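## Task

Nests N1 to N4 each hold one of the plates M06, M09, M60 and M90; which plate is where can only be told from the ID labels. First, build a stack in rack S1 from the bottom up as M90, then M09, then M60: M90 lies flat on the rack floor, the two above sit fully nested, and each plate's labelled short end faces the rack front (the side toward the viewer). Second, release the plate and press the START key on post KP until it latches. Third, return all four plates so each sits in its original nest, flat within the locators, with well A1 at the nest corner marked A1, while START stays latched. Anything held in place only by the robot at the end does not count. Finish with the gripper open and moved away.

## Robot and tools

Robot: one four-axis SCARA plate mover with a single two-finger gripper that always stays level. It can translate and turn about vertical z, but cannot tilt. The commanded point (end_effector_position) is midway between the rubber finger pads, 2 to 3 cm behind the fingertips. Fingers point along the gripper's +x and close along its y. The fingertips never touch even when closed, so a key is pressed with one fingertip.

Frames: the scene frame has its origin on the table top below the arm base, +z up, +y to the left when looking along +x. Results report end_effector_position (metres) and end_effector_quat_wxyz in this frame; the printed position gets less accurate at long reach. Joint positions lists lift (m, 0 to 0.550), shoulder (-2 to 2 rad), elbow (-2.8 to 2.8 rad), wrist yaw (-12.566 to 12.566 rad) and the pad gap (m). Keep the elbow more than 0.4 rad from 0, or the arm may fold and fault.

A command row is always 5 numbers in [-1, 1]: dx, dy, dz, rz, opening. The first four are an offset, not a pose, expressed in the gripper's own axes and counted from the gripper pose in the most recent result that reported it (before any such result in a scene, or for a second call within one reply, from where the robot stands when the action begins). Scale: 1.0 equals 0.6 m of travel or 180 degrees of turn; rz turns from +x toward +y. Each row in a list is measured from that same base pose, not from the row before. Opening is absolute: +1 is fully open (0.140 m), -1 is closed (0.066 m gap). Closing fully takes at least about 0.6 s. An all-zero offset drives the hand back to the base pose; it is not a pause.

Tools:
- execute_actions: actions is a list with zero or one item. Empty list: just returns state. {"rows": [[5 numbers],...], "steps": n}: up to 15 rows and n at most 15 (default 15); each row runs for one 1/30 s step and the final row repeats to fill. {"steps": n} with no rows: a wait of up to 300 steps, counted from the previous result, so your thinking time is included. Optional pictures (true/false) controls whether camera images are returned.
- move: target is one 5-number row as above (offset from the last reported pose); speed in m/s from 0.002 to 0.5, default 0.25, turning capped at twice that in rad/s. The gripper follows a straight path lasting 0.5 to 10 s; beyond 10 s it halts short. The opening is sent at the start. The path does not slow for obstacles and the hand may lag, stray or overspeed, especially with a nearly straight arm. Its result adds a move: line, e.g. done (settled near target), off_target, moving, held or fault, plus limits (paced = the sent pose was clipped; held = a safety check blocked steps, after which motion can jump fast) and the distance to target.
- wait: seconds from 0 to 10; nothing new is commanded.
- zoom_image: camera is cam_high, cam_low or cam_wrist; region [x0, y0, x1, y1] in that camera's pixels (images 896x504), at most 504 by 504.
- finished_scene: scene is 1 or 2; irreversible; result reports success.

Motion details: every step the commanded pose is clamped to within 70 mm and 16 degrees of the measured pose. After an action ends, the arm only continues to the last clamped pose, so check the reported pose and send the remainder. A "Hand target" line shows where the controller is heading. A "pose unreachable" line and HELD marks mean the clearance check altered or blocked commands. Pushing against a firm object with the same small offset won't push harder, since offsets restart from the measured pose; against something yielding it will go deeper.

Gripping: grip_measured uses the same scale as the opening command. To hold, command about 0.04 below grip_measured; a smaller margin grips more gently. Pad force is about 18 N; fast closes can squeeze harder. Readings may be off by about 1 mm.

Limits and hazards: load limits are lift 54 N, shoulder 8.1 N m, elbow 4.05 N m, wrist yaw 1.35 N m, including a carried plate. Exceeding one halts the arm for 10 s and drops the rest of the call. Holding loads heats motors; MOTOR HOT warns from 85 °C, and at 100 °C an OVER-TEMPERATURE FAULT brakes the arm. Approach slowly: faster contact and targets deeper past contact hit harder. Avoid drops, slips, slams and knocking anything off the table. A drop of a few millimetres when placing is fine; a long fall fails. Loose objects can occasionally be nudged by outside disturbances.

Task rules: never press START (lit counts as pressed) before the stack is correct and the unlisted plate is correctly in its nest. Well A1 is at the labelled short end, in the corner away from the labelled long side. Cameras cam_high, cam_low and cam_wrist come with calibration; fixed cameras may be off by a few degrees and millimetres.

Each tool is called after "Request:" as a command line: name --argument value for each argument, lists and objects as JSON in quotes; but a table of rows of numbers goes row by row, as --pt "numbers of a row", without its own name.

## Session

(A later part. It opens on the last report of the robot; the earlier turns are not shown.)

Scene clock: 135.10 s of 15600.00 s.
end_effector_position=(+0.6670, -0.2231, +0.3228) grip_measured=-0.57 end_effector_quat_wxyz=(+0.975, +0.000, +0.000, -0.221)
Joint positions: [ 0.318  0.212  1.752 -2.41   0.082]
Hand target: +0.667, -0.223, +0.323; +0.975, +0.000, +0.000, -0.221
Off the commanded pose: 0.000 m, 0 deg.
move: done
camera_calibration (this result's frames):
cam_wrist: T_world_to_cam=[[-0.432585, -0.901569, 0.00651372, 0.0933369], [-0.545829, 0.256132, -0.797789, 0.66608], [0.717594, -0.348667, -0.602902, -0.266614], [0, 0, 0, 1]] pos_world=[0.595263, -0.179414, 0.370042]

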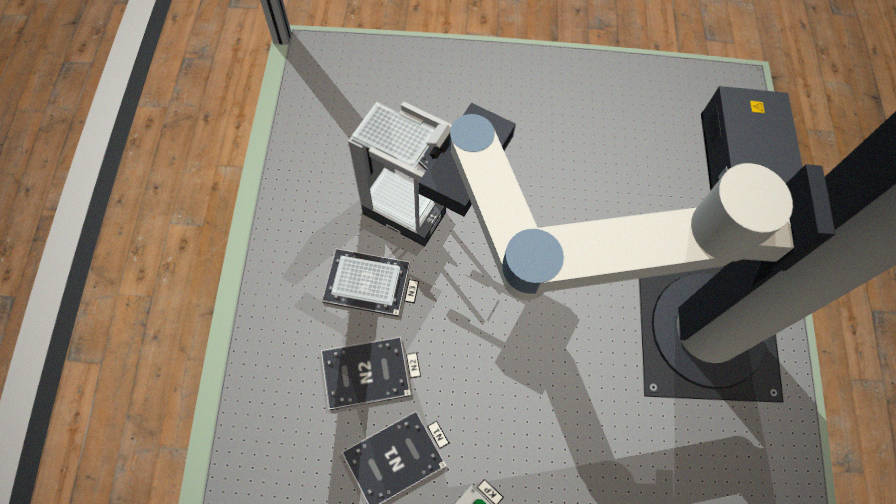

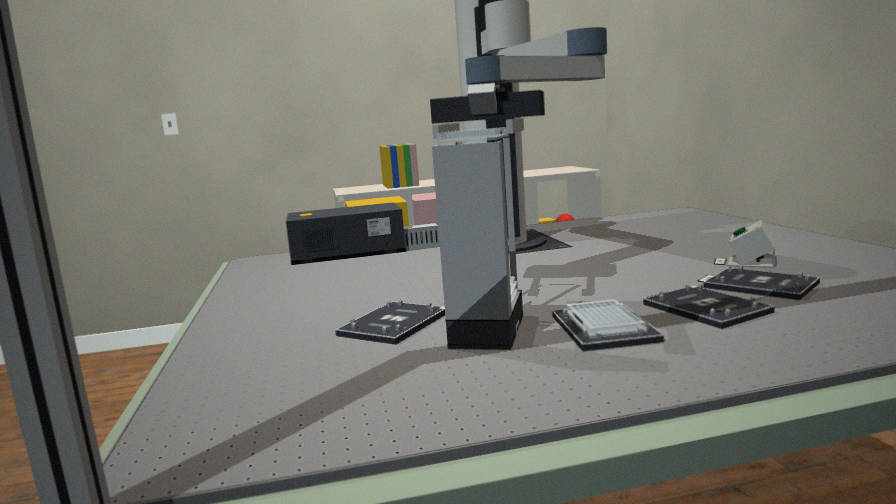

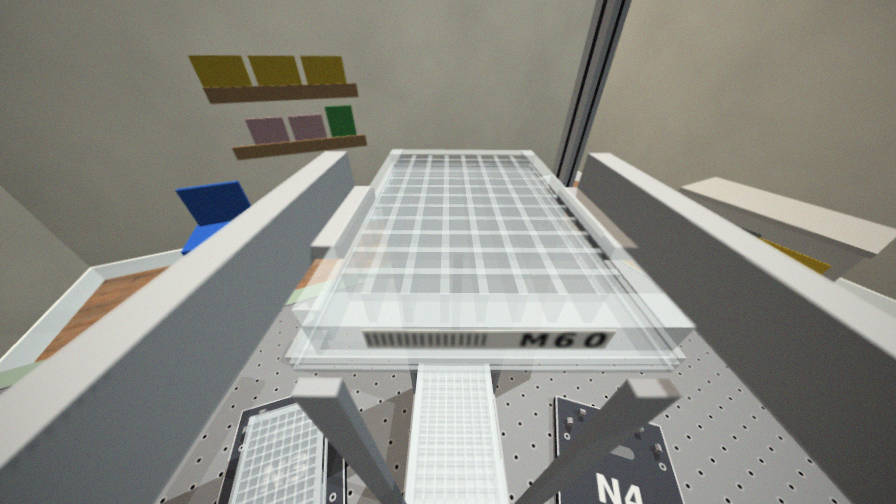

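Request:
move --target '[0,0,-0.025,0,-0.62]' --speed 0.02

Request:
move --target '[0,0,-0.335,0,-0.62]' --speed 0.15

Request:
move --target '[0,0,-0.0167,0,-0.62]' --speed 0.012

Request:
move --target '[0,0,0,0,1]'

Request:
move --target '[-0.27,0,0,0,1]'

Request:
move --target '[0.04,0.24,0,0.092,-1]'

Scene clock: 141.57 s of 15600.00 s.
end_effector_position=(+0.6669, -0.2232, +0.3078) grip_measured=-0.57 end_effector_quat_wxyz=(+0.975, +0.000, +0.000, -0.221)
Joint positions: [ 0.303  0.212  1.752 -2.411  0.082]
Hand target: +0.667, -0.223, +0.308; +0.975, +0.000, +0.000, -0.221
Off the commanded pose: 0.000 m, 0 deg.
After step 90, 2.50 s passed at rest.
move: done
camera_calibration (this result's frames):
cam_wrist: T_world_to_cam=[[-0.432859, -0.901438, 0.00651372, 0.0935859], [-0.545751, 0.256298, -0.797789, 0.654048], [0.717488, -0.348885, -0.602902, -0.275657], [0, 0, 0, 1]] pos_world=[0.595237, -0.179442, 0.354988]

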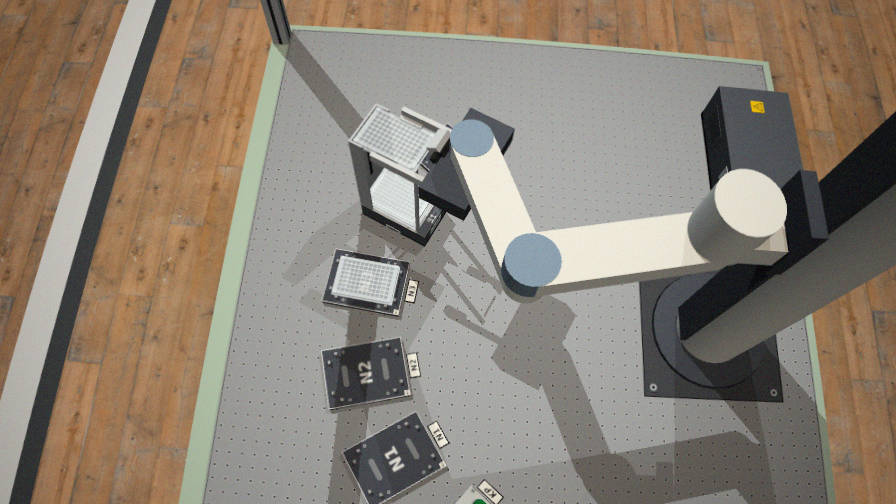

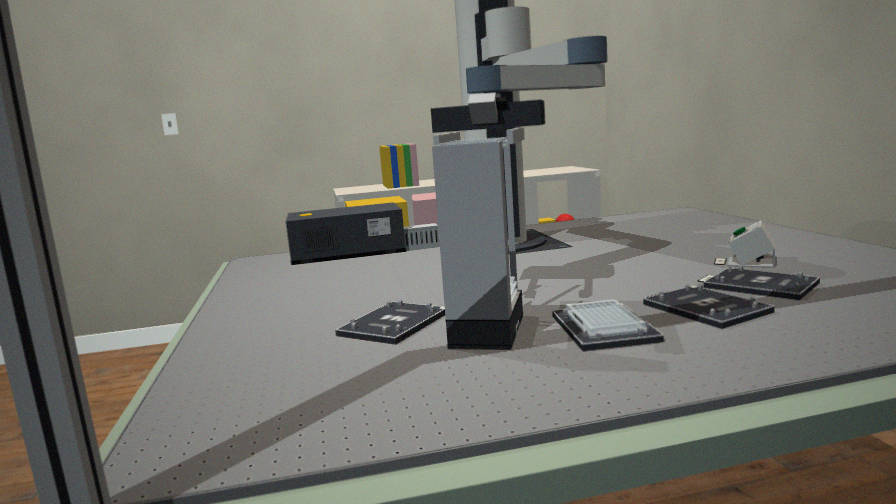

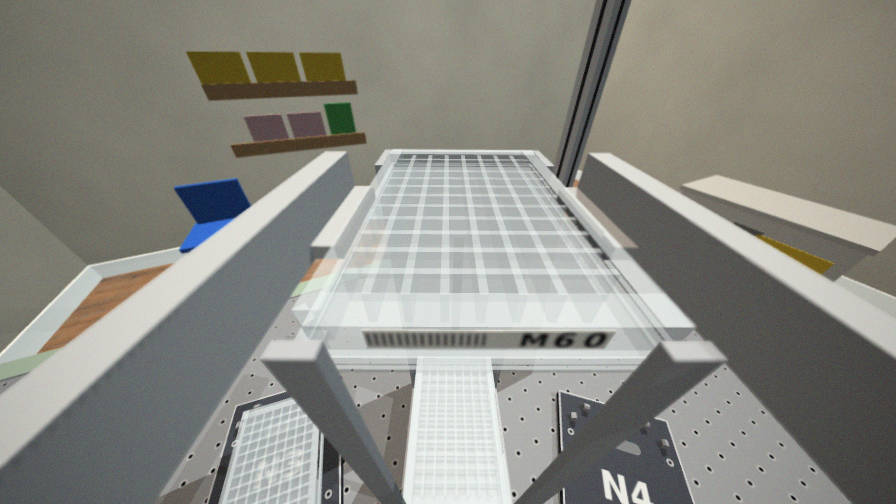

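Scene clock: 143.23 s of 15600.00 s.
end_effector_position=(+0.6669, -0.2232, +0.1067) grip_measured=-0.57 end_effector_quat_wxyz=(+0.975, +0.000, +0.000, -0.221)
Joint positions: [ 0.102  0.212  1.752 -2.411  0.082]
Hand target: +0.667, -0.223, +0.107; +0.975, +0.000, +0.000, -0.221
Off the commanded pose: 0.000 m, 0 deg.
move: done
camera_calibration (this result's frames):
cam_wrist: T_world_to_cam=[[-0.432894, -0.901422, 0.00651372, 0.0949101], [-0.545742, 0.256319, -0.797789, 0.493628], [0.717474, -0.348912, -0.602902, -0.396878], [0, 0, 0, 1]] pos_world=[0.595229, -0.179448, 0.153914]

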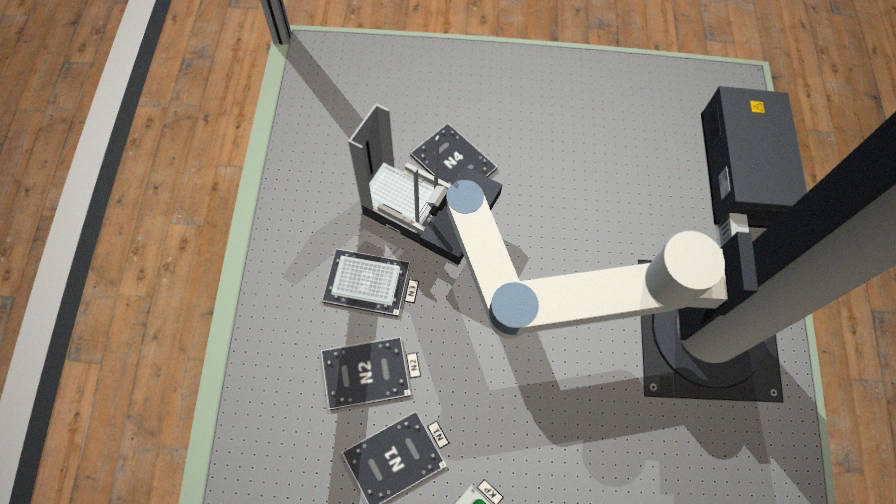

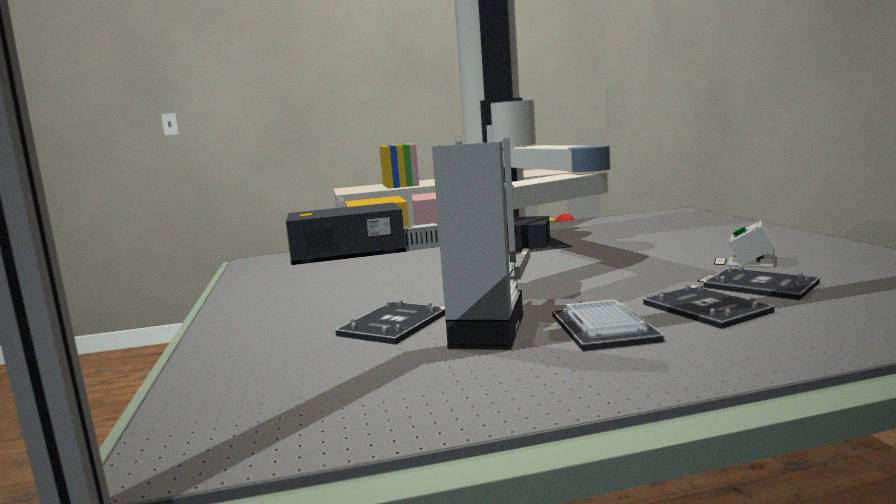

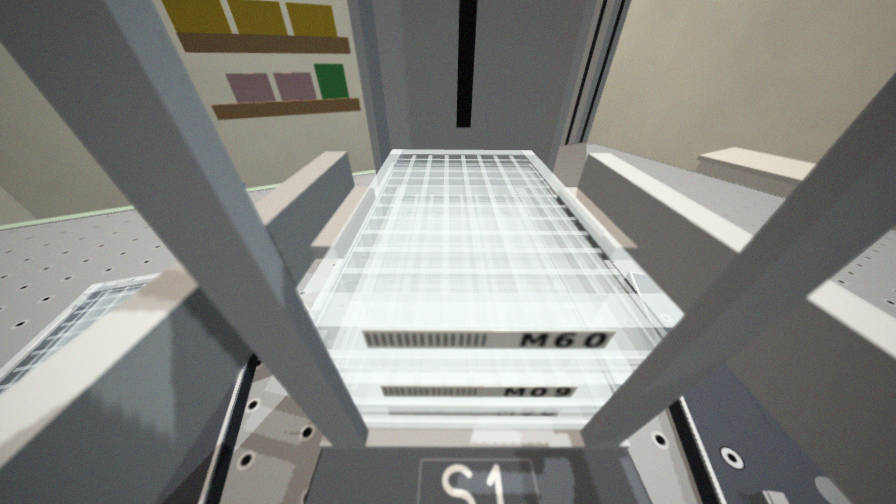

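Scene clock: 144.30 s of 15600.00 s.
end_effector_position=(+0.6669, -0.2232, +0.0967) grip_measured=-0.57 end_effector_quat_wxyz=(+0.975, +0.000, +0.000, -0.221)
Joint positions: [ 0.092  0.212  1.752 -2.411  0.082]
Hand target: +0.667, -0.223, +0.097; +0.975, +0.000, +0.000, -0.221
Off the commanded pose: 0.000 m, 0 deg.
move: done
camera_calibration (this result's frames):
cam_wrist: T_world_to_cam=[[-0.432893, -0.901422, 0.00651372, 0.0949753], [-0.545742, 0.256319, -0.797789, 0.485623], [0.717474, -0.348912, -0.602902, -0.402928], [0, 0, 0, 1]] pos_world=[0.595229, -0.179448, 0.14388]

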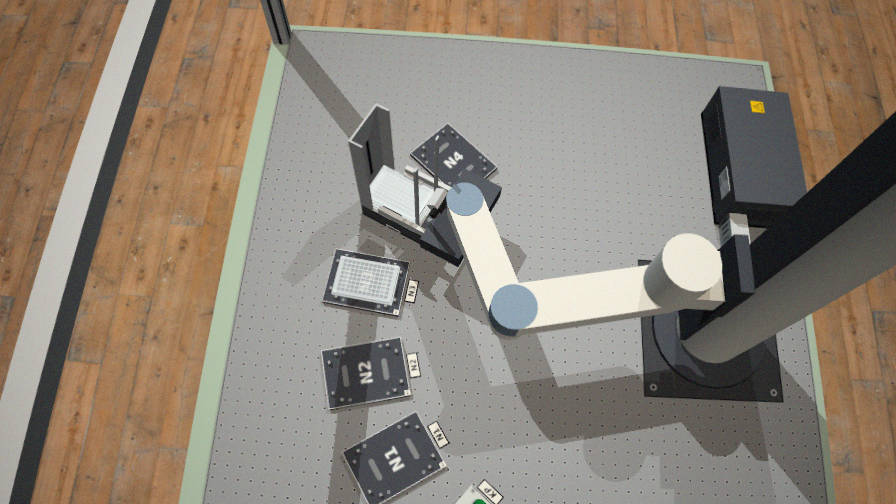

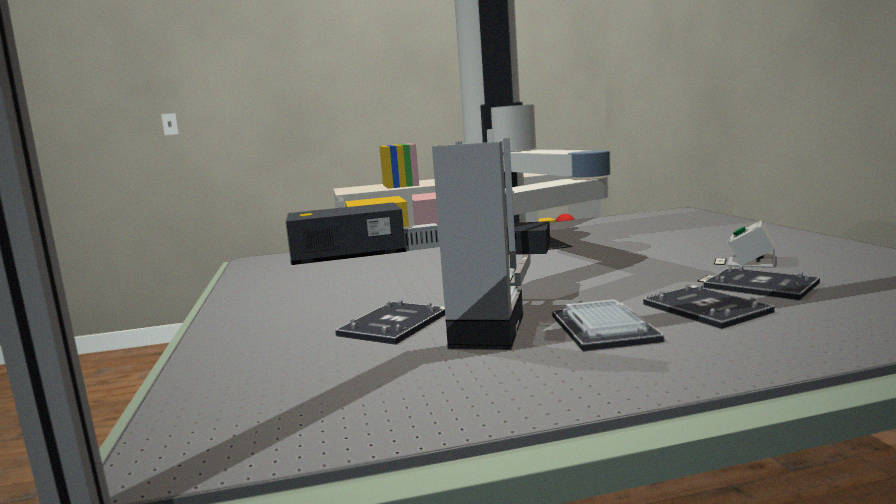

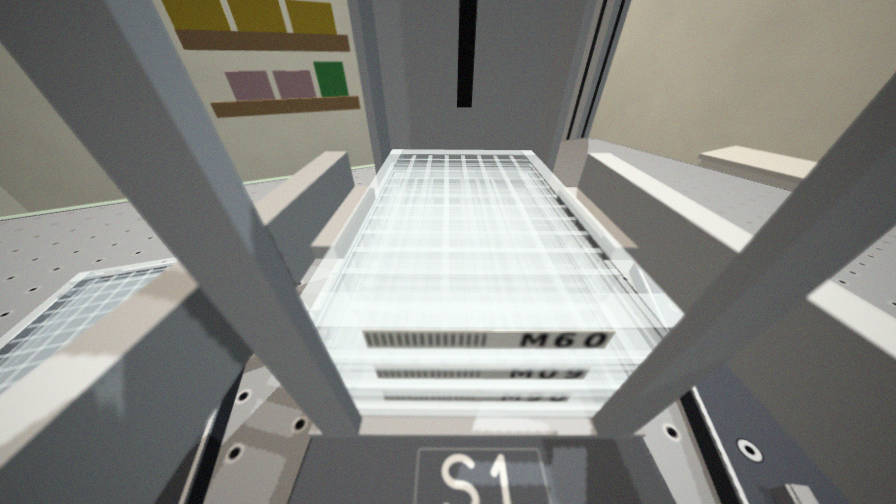

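Scene clock: 145.03 s of 15600.00 s.
end_effector_position=(+0.6669, -0.2232, +0.0967) grip_measured=+0.99 end_effector_quat_wxyz=(+0.975, +0.000, +0.000, -0.221)
Joint positions: [ 0.092  0.212  1.752 -2.411  0.14 ]
Hand target: +0.667, -0.223, +0.097; +0.975, +0.000, +0.000, -0.221
Off the commanded pose: 0.000 m, 0 deg.
move: done
camera_calibration (this result's frames):
cam_wrist: T_world_to_cam=[[-0.432888, -0.901424, 0.00651372, 0.0949721], [-0.545743, 0.256316, -0.797789, 0.485623], [0.717476, -0.348908, -0.602902, -0.402928], [0, 0, 0, 1]] pos_world=[0.595229, -0.179447, 0.14388]

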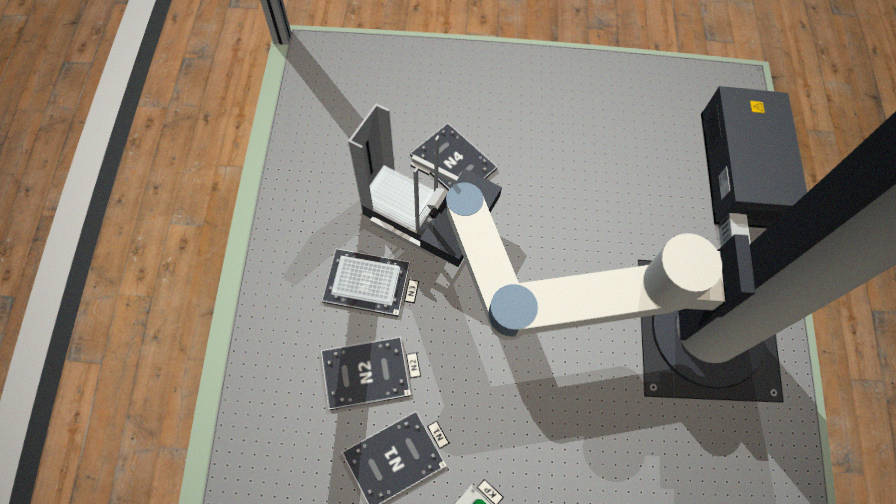

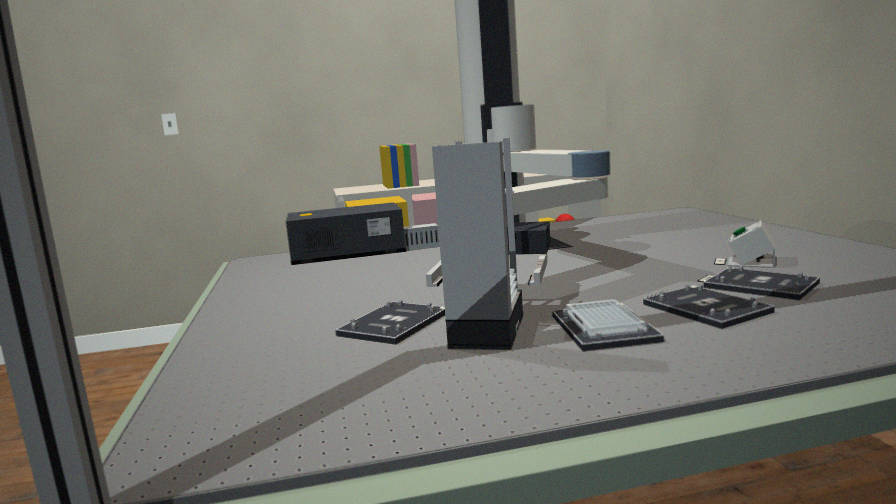

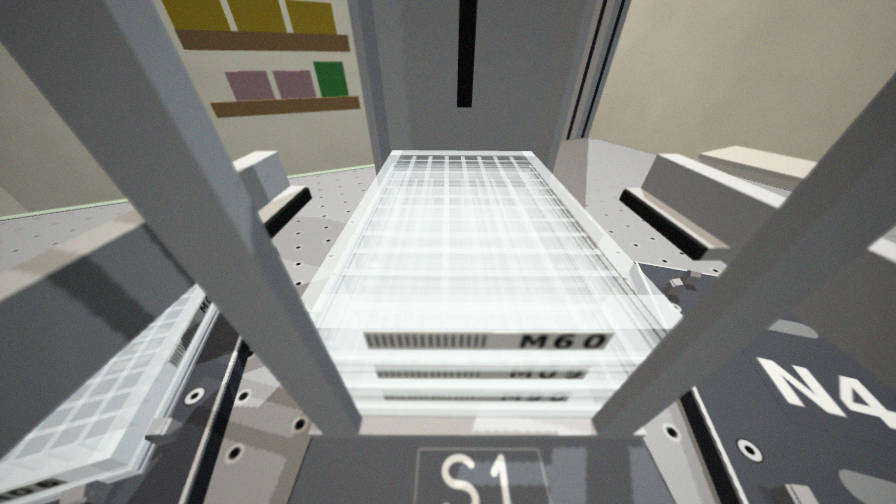

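Scene clock: 146.10 s of 15600.00 s.
end_effector_position=(+0.5208, -0.1532, +0.0967) grip_measured=+0.99 end_effector_quat_wxyz=(+0.975, +0.000, +0.000, -0.222)
Joint positions: [ 0.092  0.551  0.941 -1.938  0.14 ]
Hand target: +0.521, -0.153, +0.097; +0.975, +0.000, +0.000, -0.221
Off the commanded pose: 0.000 m, 0 deg.
move: done
camera_calibration (this result's frames):
cam_wrist: T_world_to_cam=[[-0.433026, -0.901358, 0.00651372, 0.0948397], [-0.545704, 0.256399, -0.797789, 0.387918], [0.717423, -0.349018, -0.602902, -0.273669], [0, 0, 0, 1]] pos_world=[0.449093, -0.109493, 0.143864]

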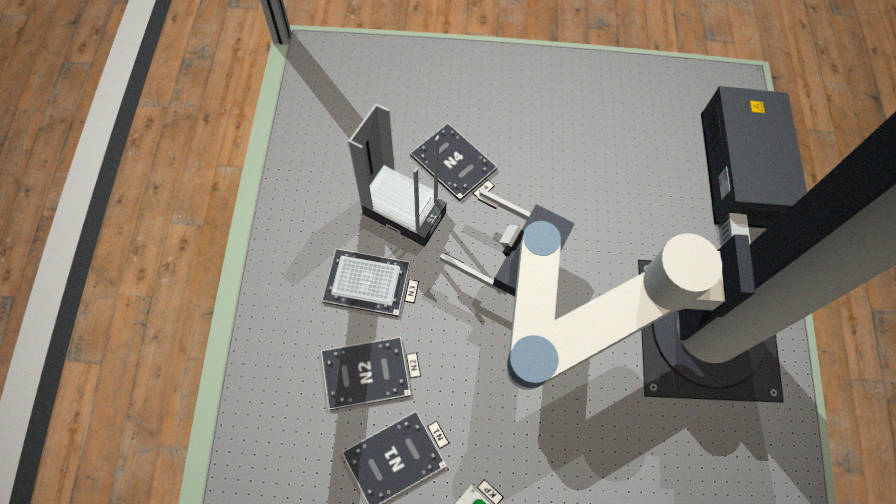

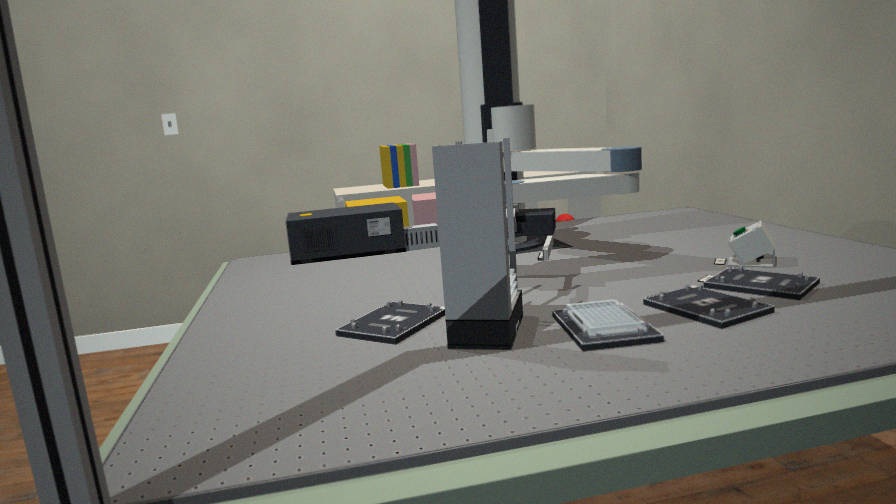

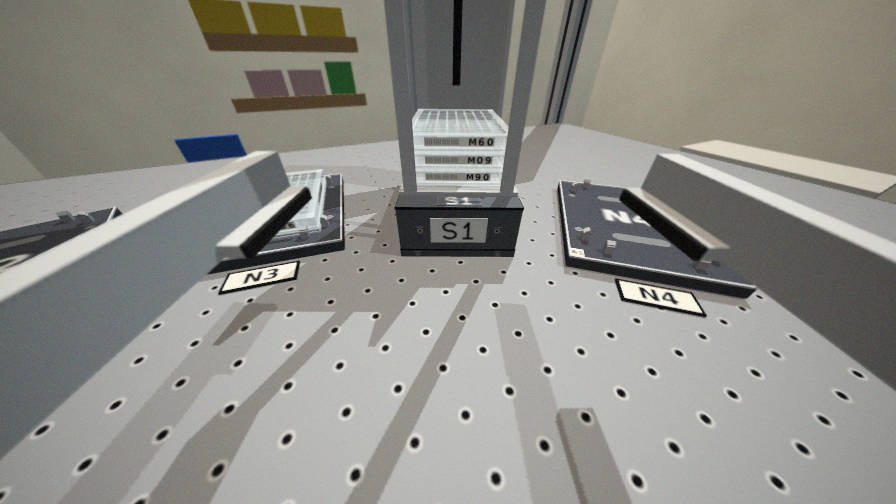

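Scene clock: 147.03 s of 15600.00 s.
end_effector_position=(+0.6047, -0.0336, +0.0967) grip_measured=-1.00 end_effector_quat_wxyz=(+0.997, +0.000, +0.000, -0.079)
Joint positions: [ 0.092  0.826  1.182 -2.165  0.066]
Hand target: +0.605, -0.034, +0.097; +0.997, +0.000, +0.000, -0.079
Off the commanded pose: 0.000 m, 0 deg.
move: done
camera_calibration (this result's frames):
cam_wrist: T_world_to_cam=[[-0.157617, -0.987479, 0.00651372, 0.069625], [-0.596197, 0.0899002, -0.797789, 0.427954], [0.787214, -0.129629, -0.602902, -0.326915], [0, 0, 0, 1]] pos_world=[0.523471, -0.0120975, 0.143865]

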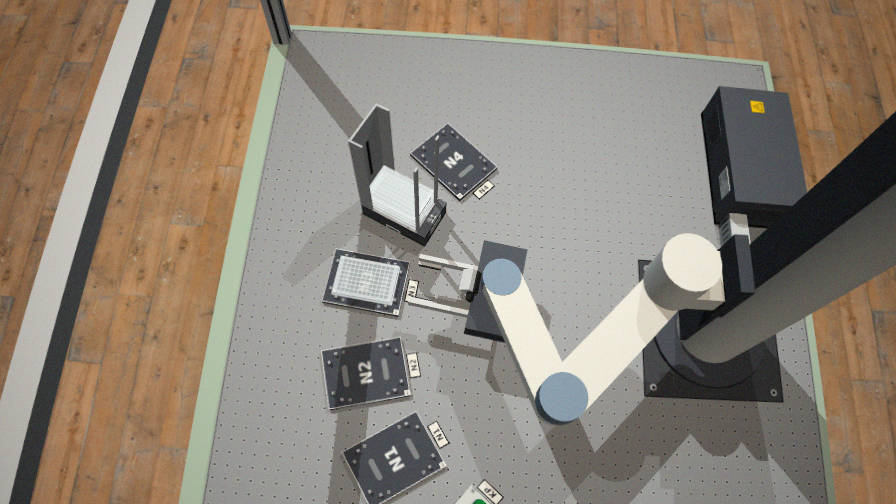

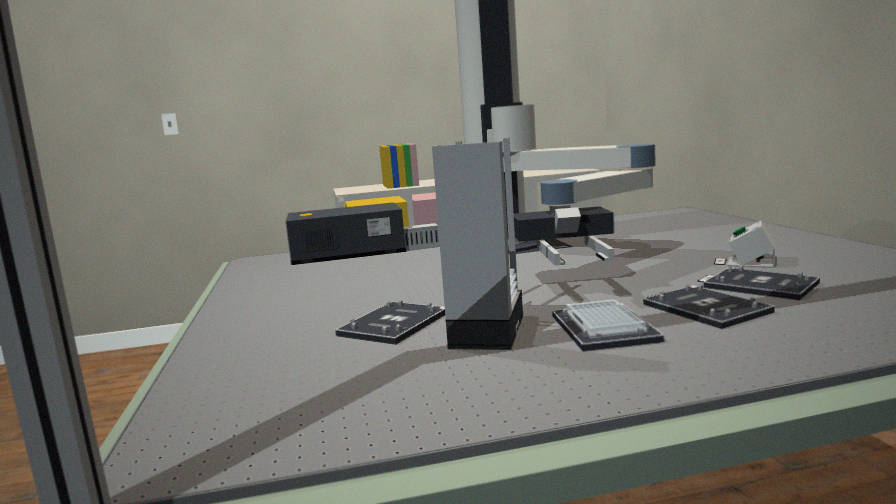

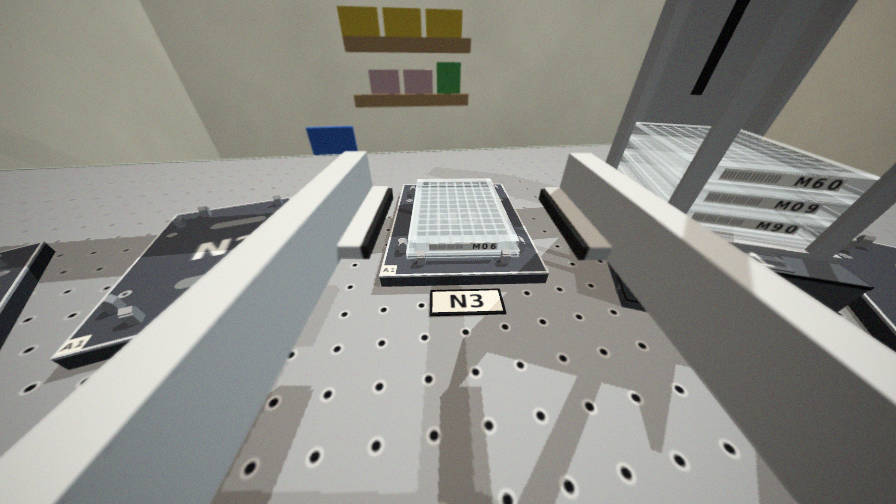

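Request:
move --target '[-0.307,0.498,0.04,0.34,-1]'

Scene clock: 151.53 s of 15600.00 s.
end_effector_position=(+0.4694, +0.2905, +0.1206) grip_measured=-1.00 end_effector_quat_wxyz=(+0.898, +0.000, +0.000, +0.440)
Joint positions: [ 0.116  1.605  1.107 -1.801  0.066]
Hand target: +0.469, +0.290, +0.121; +0.898, +0.000, +0.000, +0.440
Off the commanded pose: 0.000 m, 0 deg.
move: done
camera_calibration (this result's frames):
cam_wrist: T_world_to_cam=[[0.789728, -0.613423, 0.00651372, -0.185163], [-0.365745, -0.479337, -0.797789, 0.394492], [0.492504, 0.627654, -0.602902, -0.245627], [0, 0, 0, 1]] pos_world=[0.411484, 0.22968, 0.167839]

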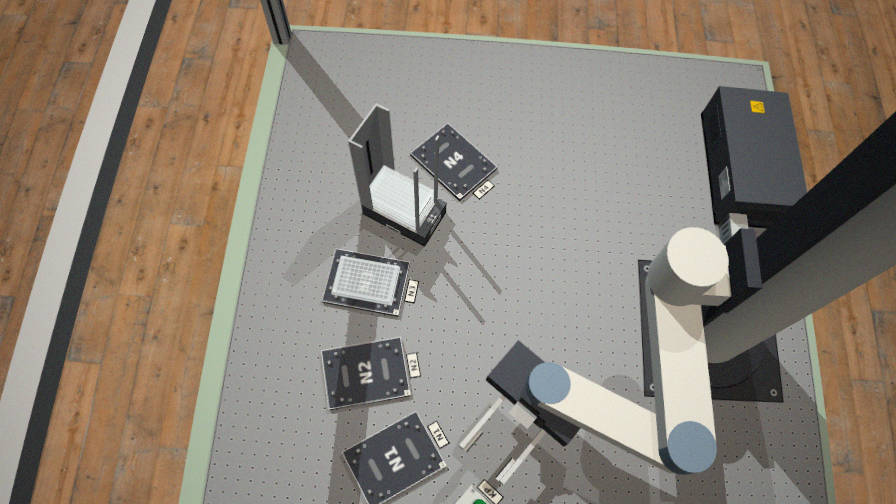

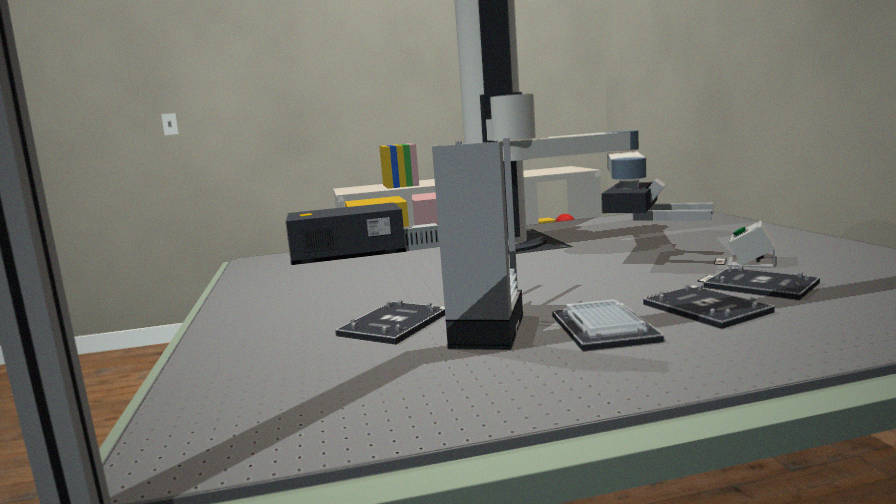

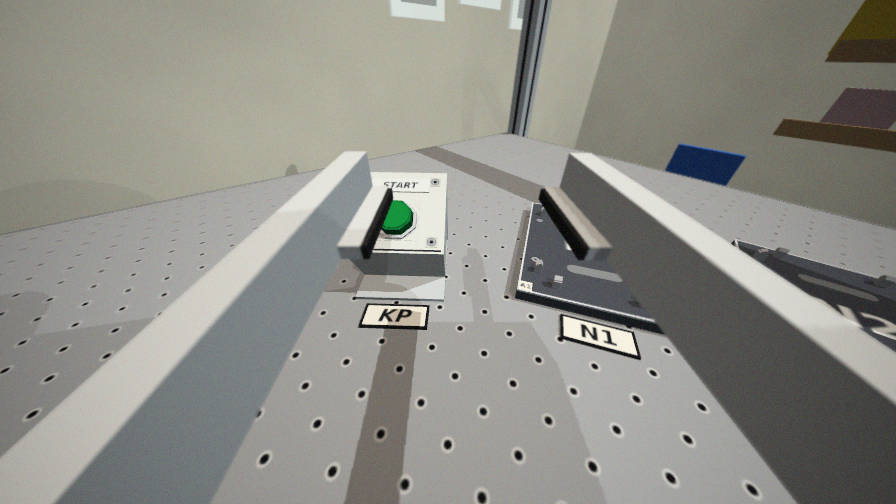

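Request:
move --target '[0.04,0.01,-0.04,0,-1]' --speed 0.1

Scene clock: 155.23 s of 15600.00 s.
end_effector_position=(+0.4792, +0.3133, +0.0966) grip_measured=-1.00 end_effector_quat_wxyz=(+0.898, +0.000, +0.000, +0.440)
Joint positions: [ 0.092  1.602  1.212 -1.902  0.066]
Hand target: +0.479, +0.313, +0.097; +0.898, +0.000, +0.000, +0.440
Off the commanded pose: 0.000 m, 0 deg.
move: done
camera_calibration (this result's frames):
cam_wrist: T_world_to_cam=[[0.790044, -0.613015, 0.00651372, -0.179115], [-0.365498, -0.479525, -0.797789, 0.389755], [0.49218, 0.627908, -0.602902, -0.279203], [0, 0, 0, 1]] pos_world=[0.421382, 0.252411, 0.143777]

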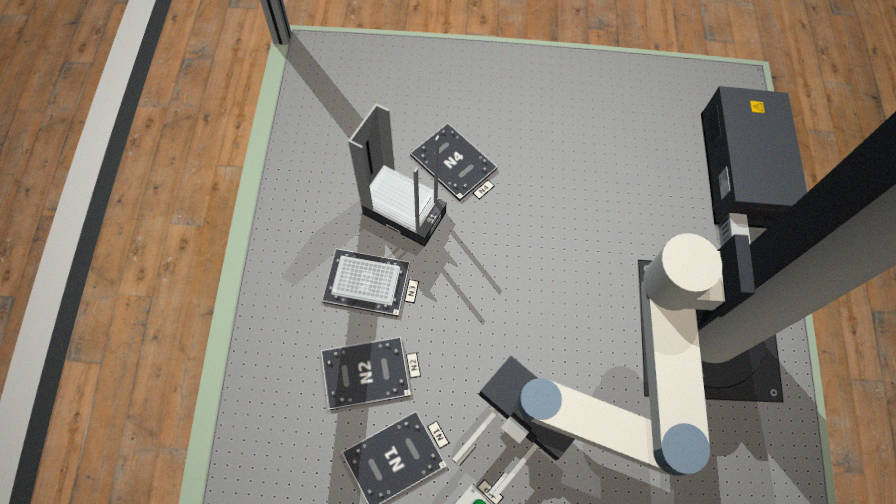

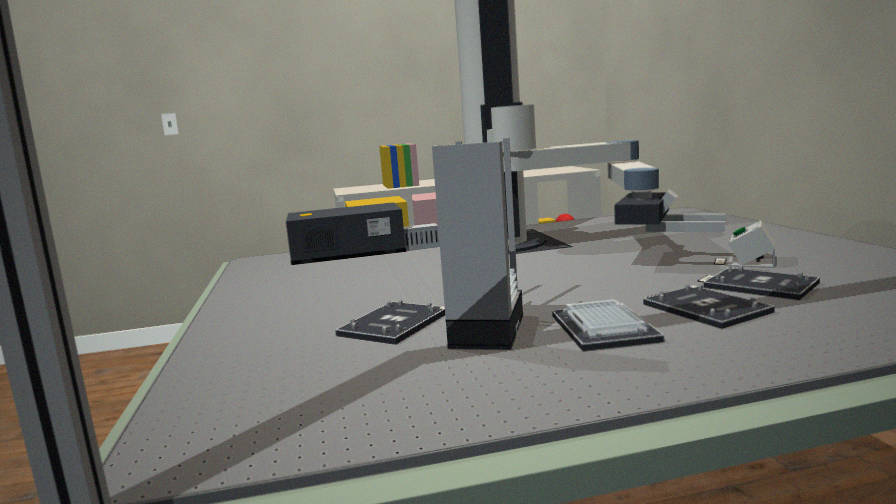

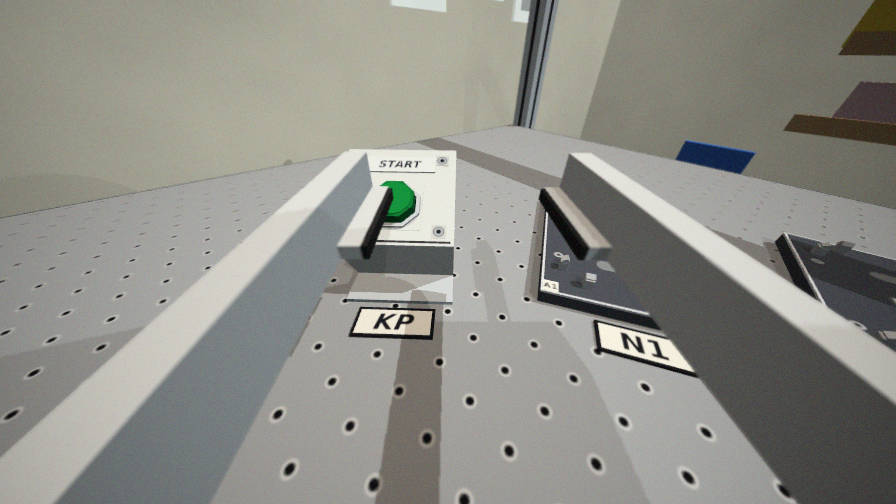

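Request:
move --target '[0.048,0.002,-0.008,0,-1]' --speed 0.04

Request:
zoom_image --camera "cam_low" --region '[640,190,800,280]'

Scene clock: 160.83 s of 15600.00 s.
end_effector_position=(+0.4958, +0.3369, +0.0918) grip_measured=-1.00 end_effector_quat_wxyz=(+0.898, +0.000, +0.000, +0.441)
Joint positions: [ 0.087  1.566  1.349 -2.003  0.066]
Hand target: +0.496, +0.337, +0.092; +0.898, +0.000, +0.000, +0.440
Off the commanded pose: 0.000 m, 0 deg.
After step 90, 1.63 s passed at rest.
move: done
camera_calibration (this result's frames):
cam_wrist: T_world_to_cam=[[0.790346, -0.612626, 0.00651372, -0.177993], [-0.365262, -0.479705, -0.797789, 0.403284], [0.491871, 0.62815, -0.602902, -0.305003], [0, 0, 0, 1]] pos_world=[0.438003, 0.276002, 0.139008]

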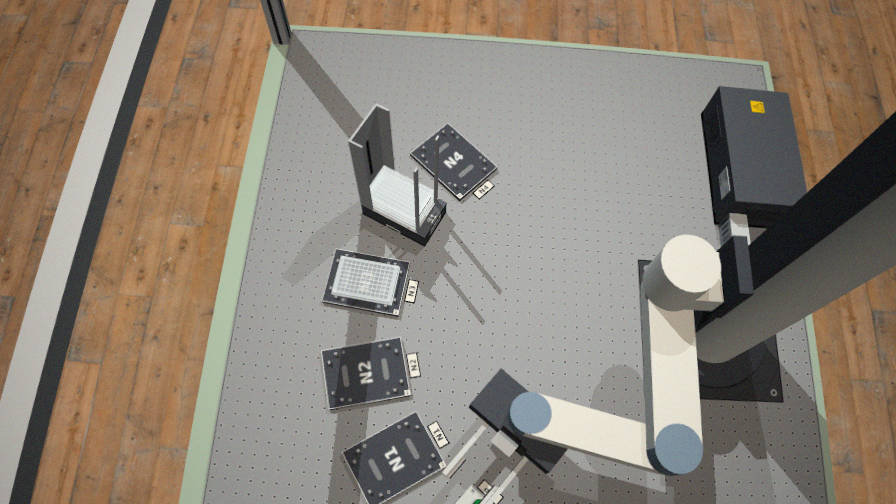

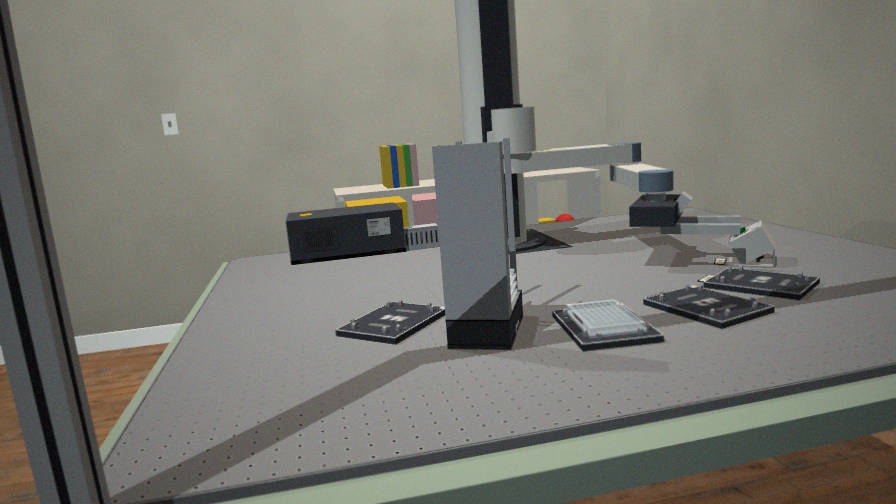

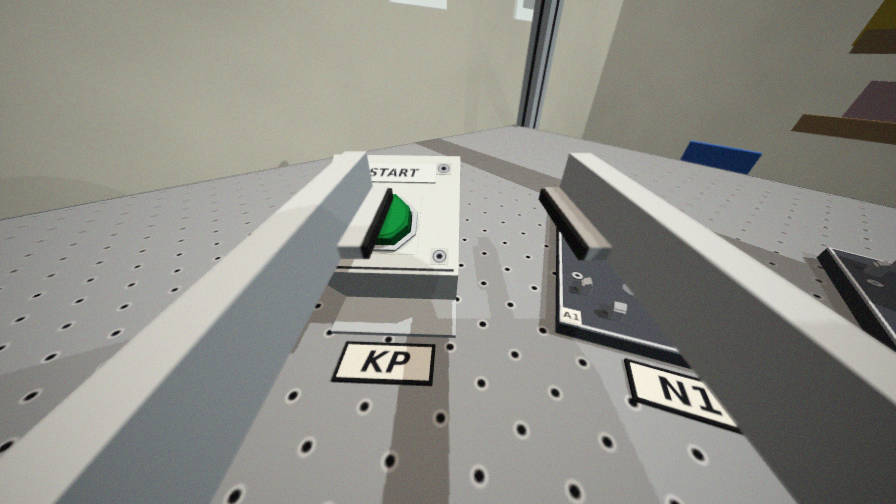

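Region (640, 190, 800, 280) of cam_low's 896x504 image, scaled by 3.150, with more detail than that image has; it fills the top 284 rows of this view, and the rest is white.

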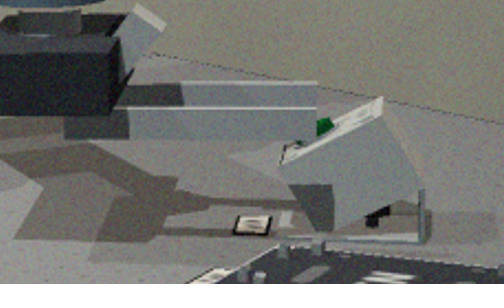

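Request:
move --target '[0,0,-0.018,0,-1]' --speed 0.008

Scene clock: 165.63 s of 15600.00 s.
end_effector_position=(+0.4958, +0.3369, +0.0813) grip_measured=-1.00 end_effector_quat_wxyz=(+0.898, +0.000, +0.000, +0.441)
Joint positions: [ 0.076  1.566  1.349 -2.003  0.066]
Hand target: +0.496, +0.337, +0.081; +0.898, +0.000, +0.000, +0.441
Off the commanded pose: 0.000 m, 0 deg.
After step 90, 0.23 s passed at rest.
move: done
camera_calibration (this result's frames):
cam_wrist: T_world_to_cam=[[0.7903, -0.612686, 0.00651372, -0.177899], [-0.365298, -0.479677, -0.797789, 0.394897], [0.491918, 0.628113, -0.602902, -0.311334], [0, 0, 0, 1]] pos_world=[0.437999, 0.275979, 0.128499]

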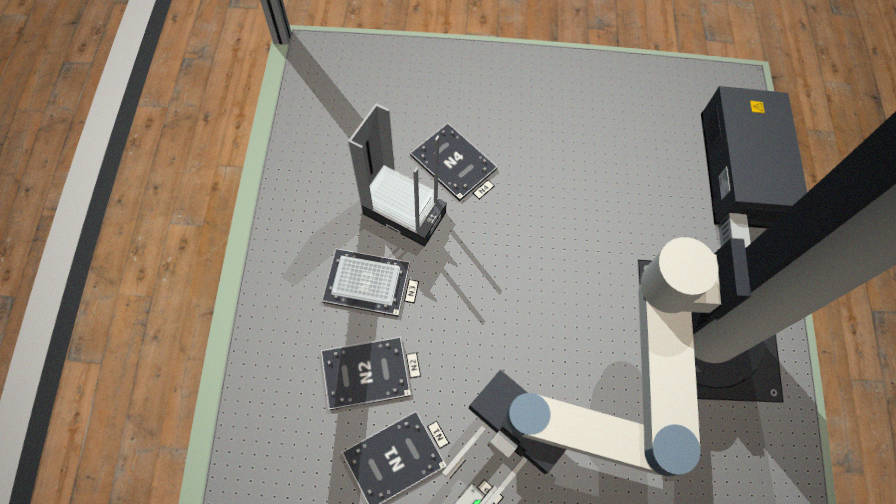

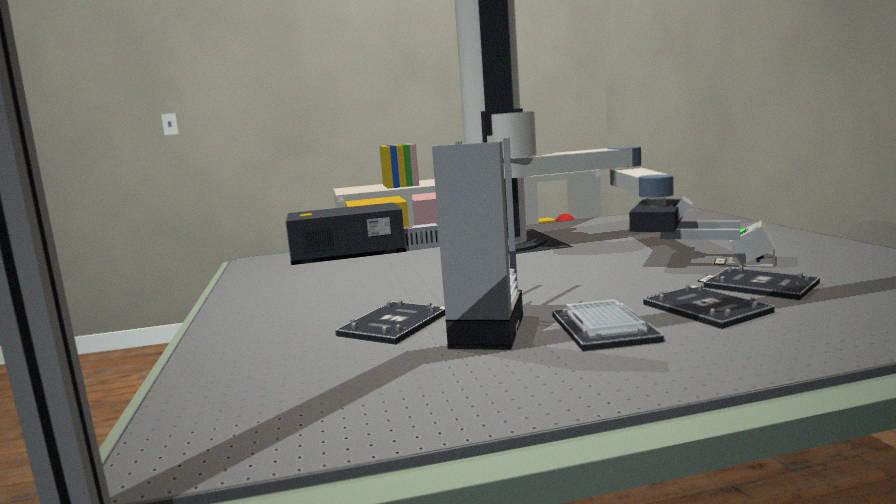

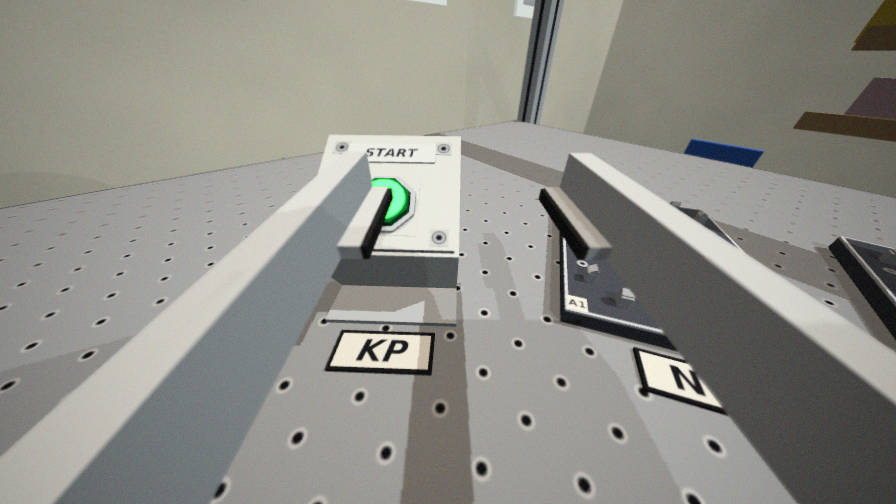

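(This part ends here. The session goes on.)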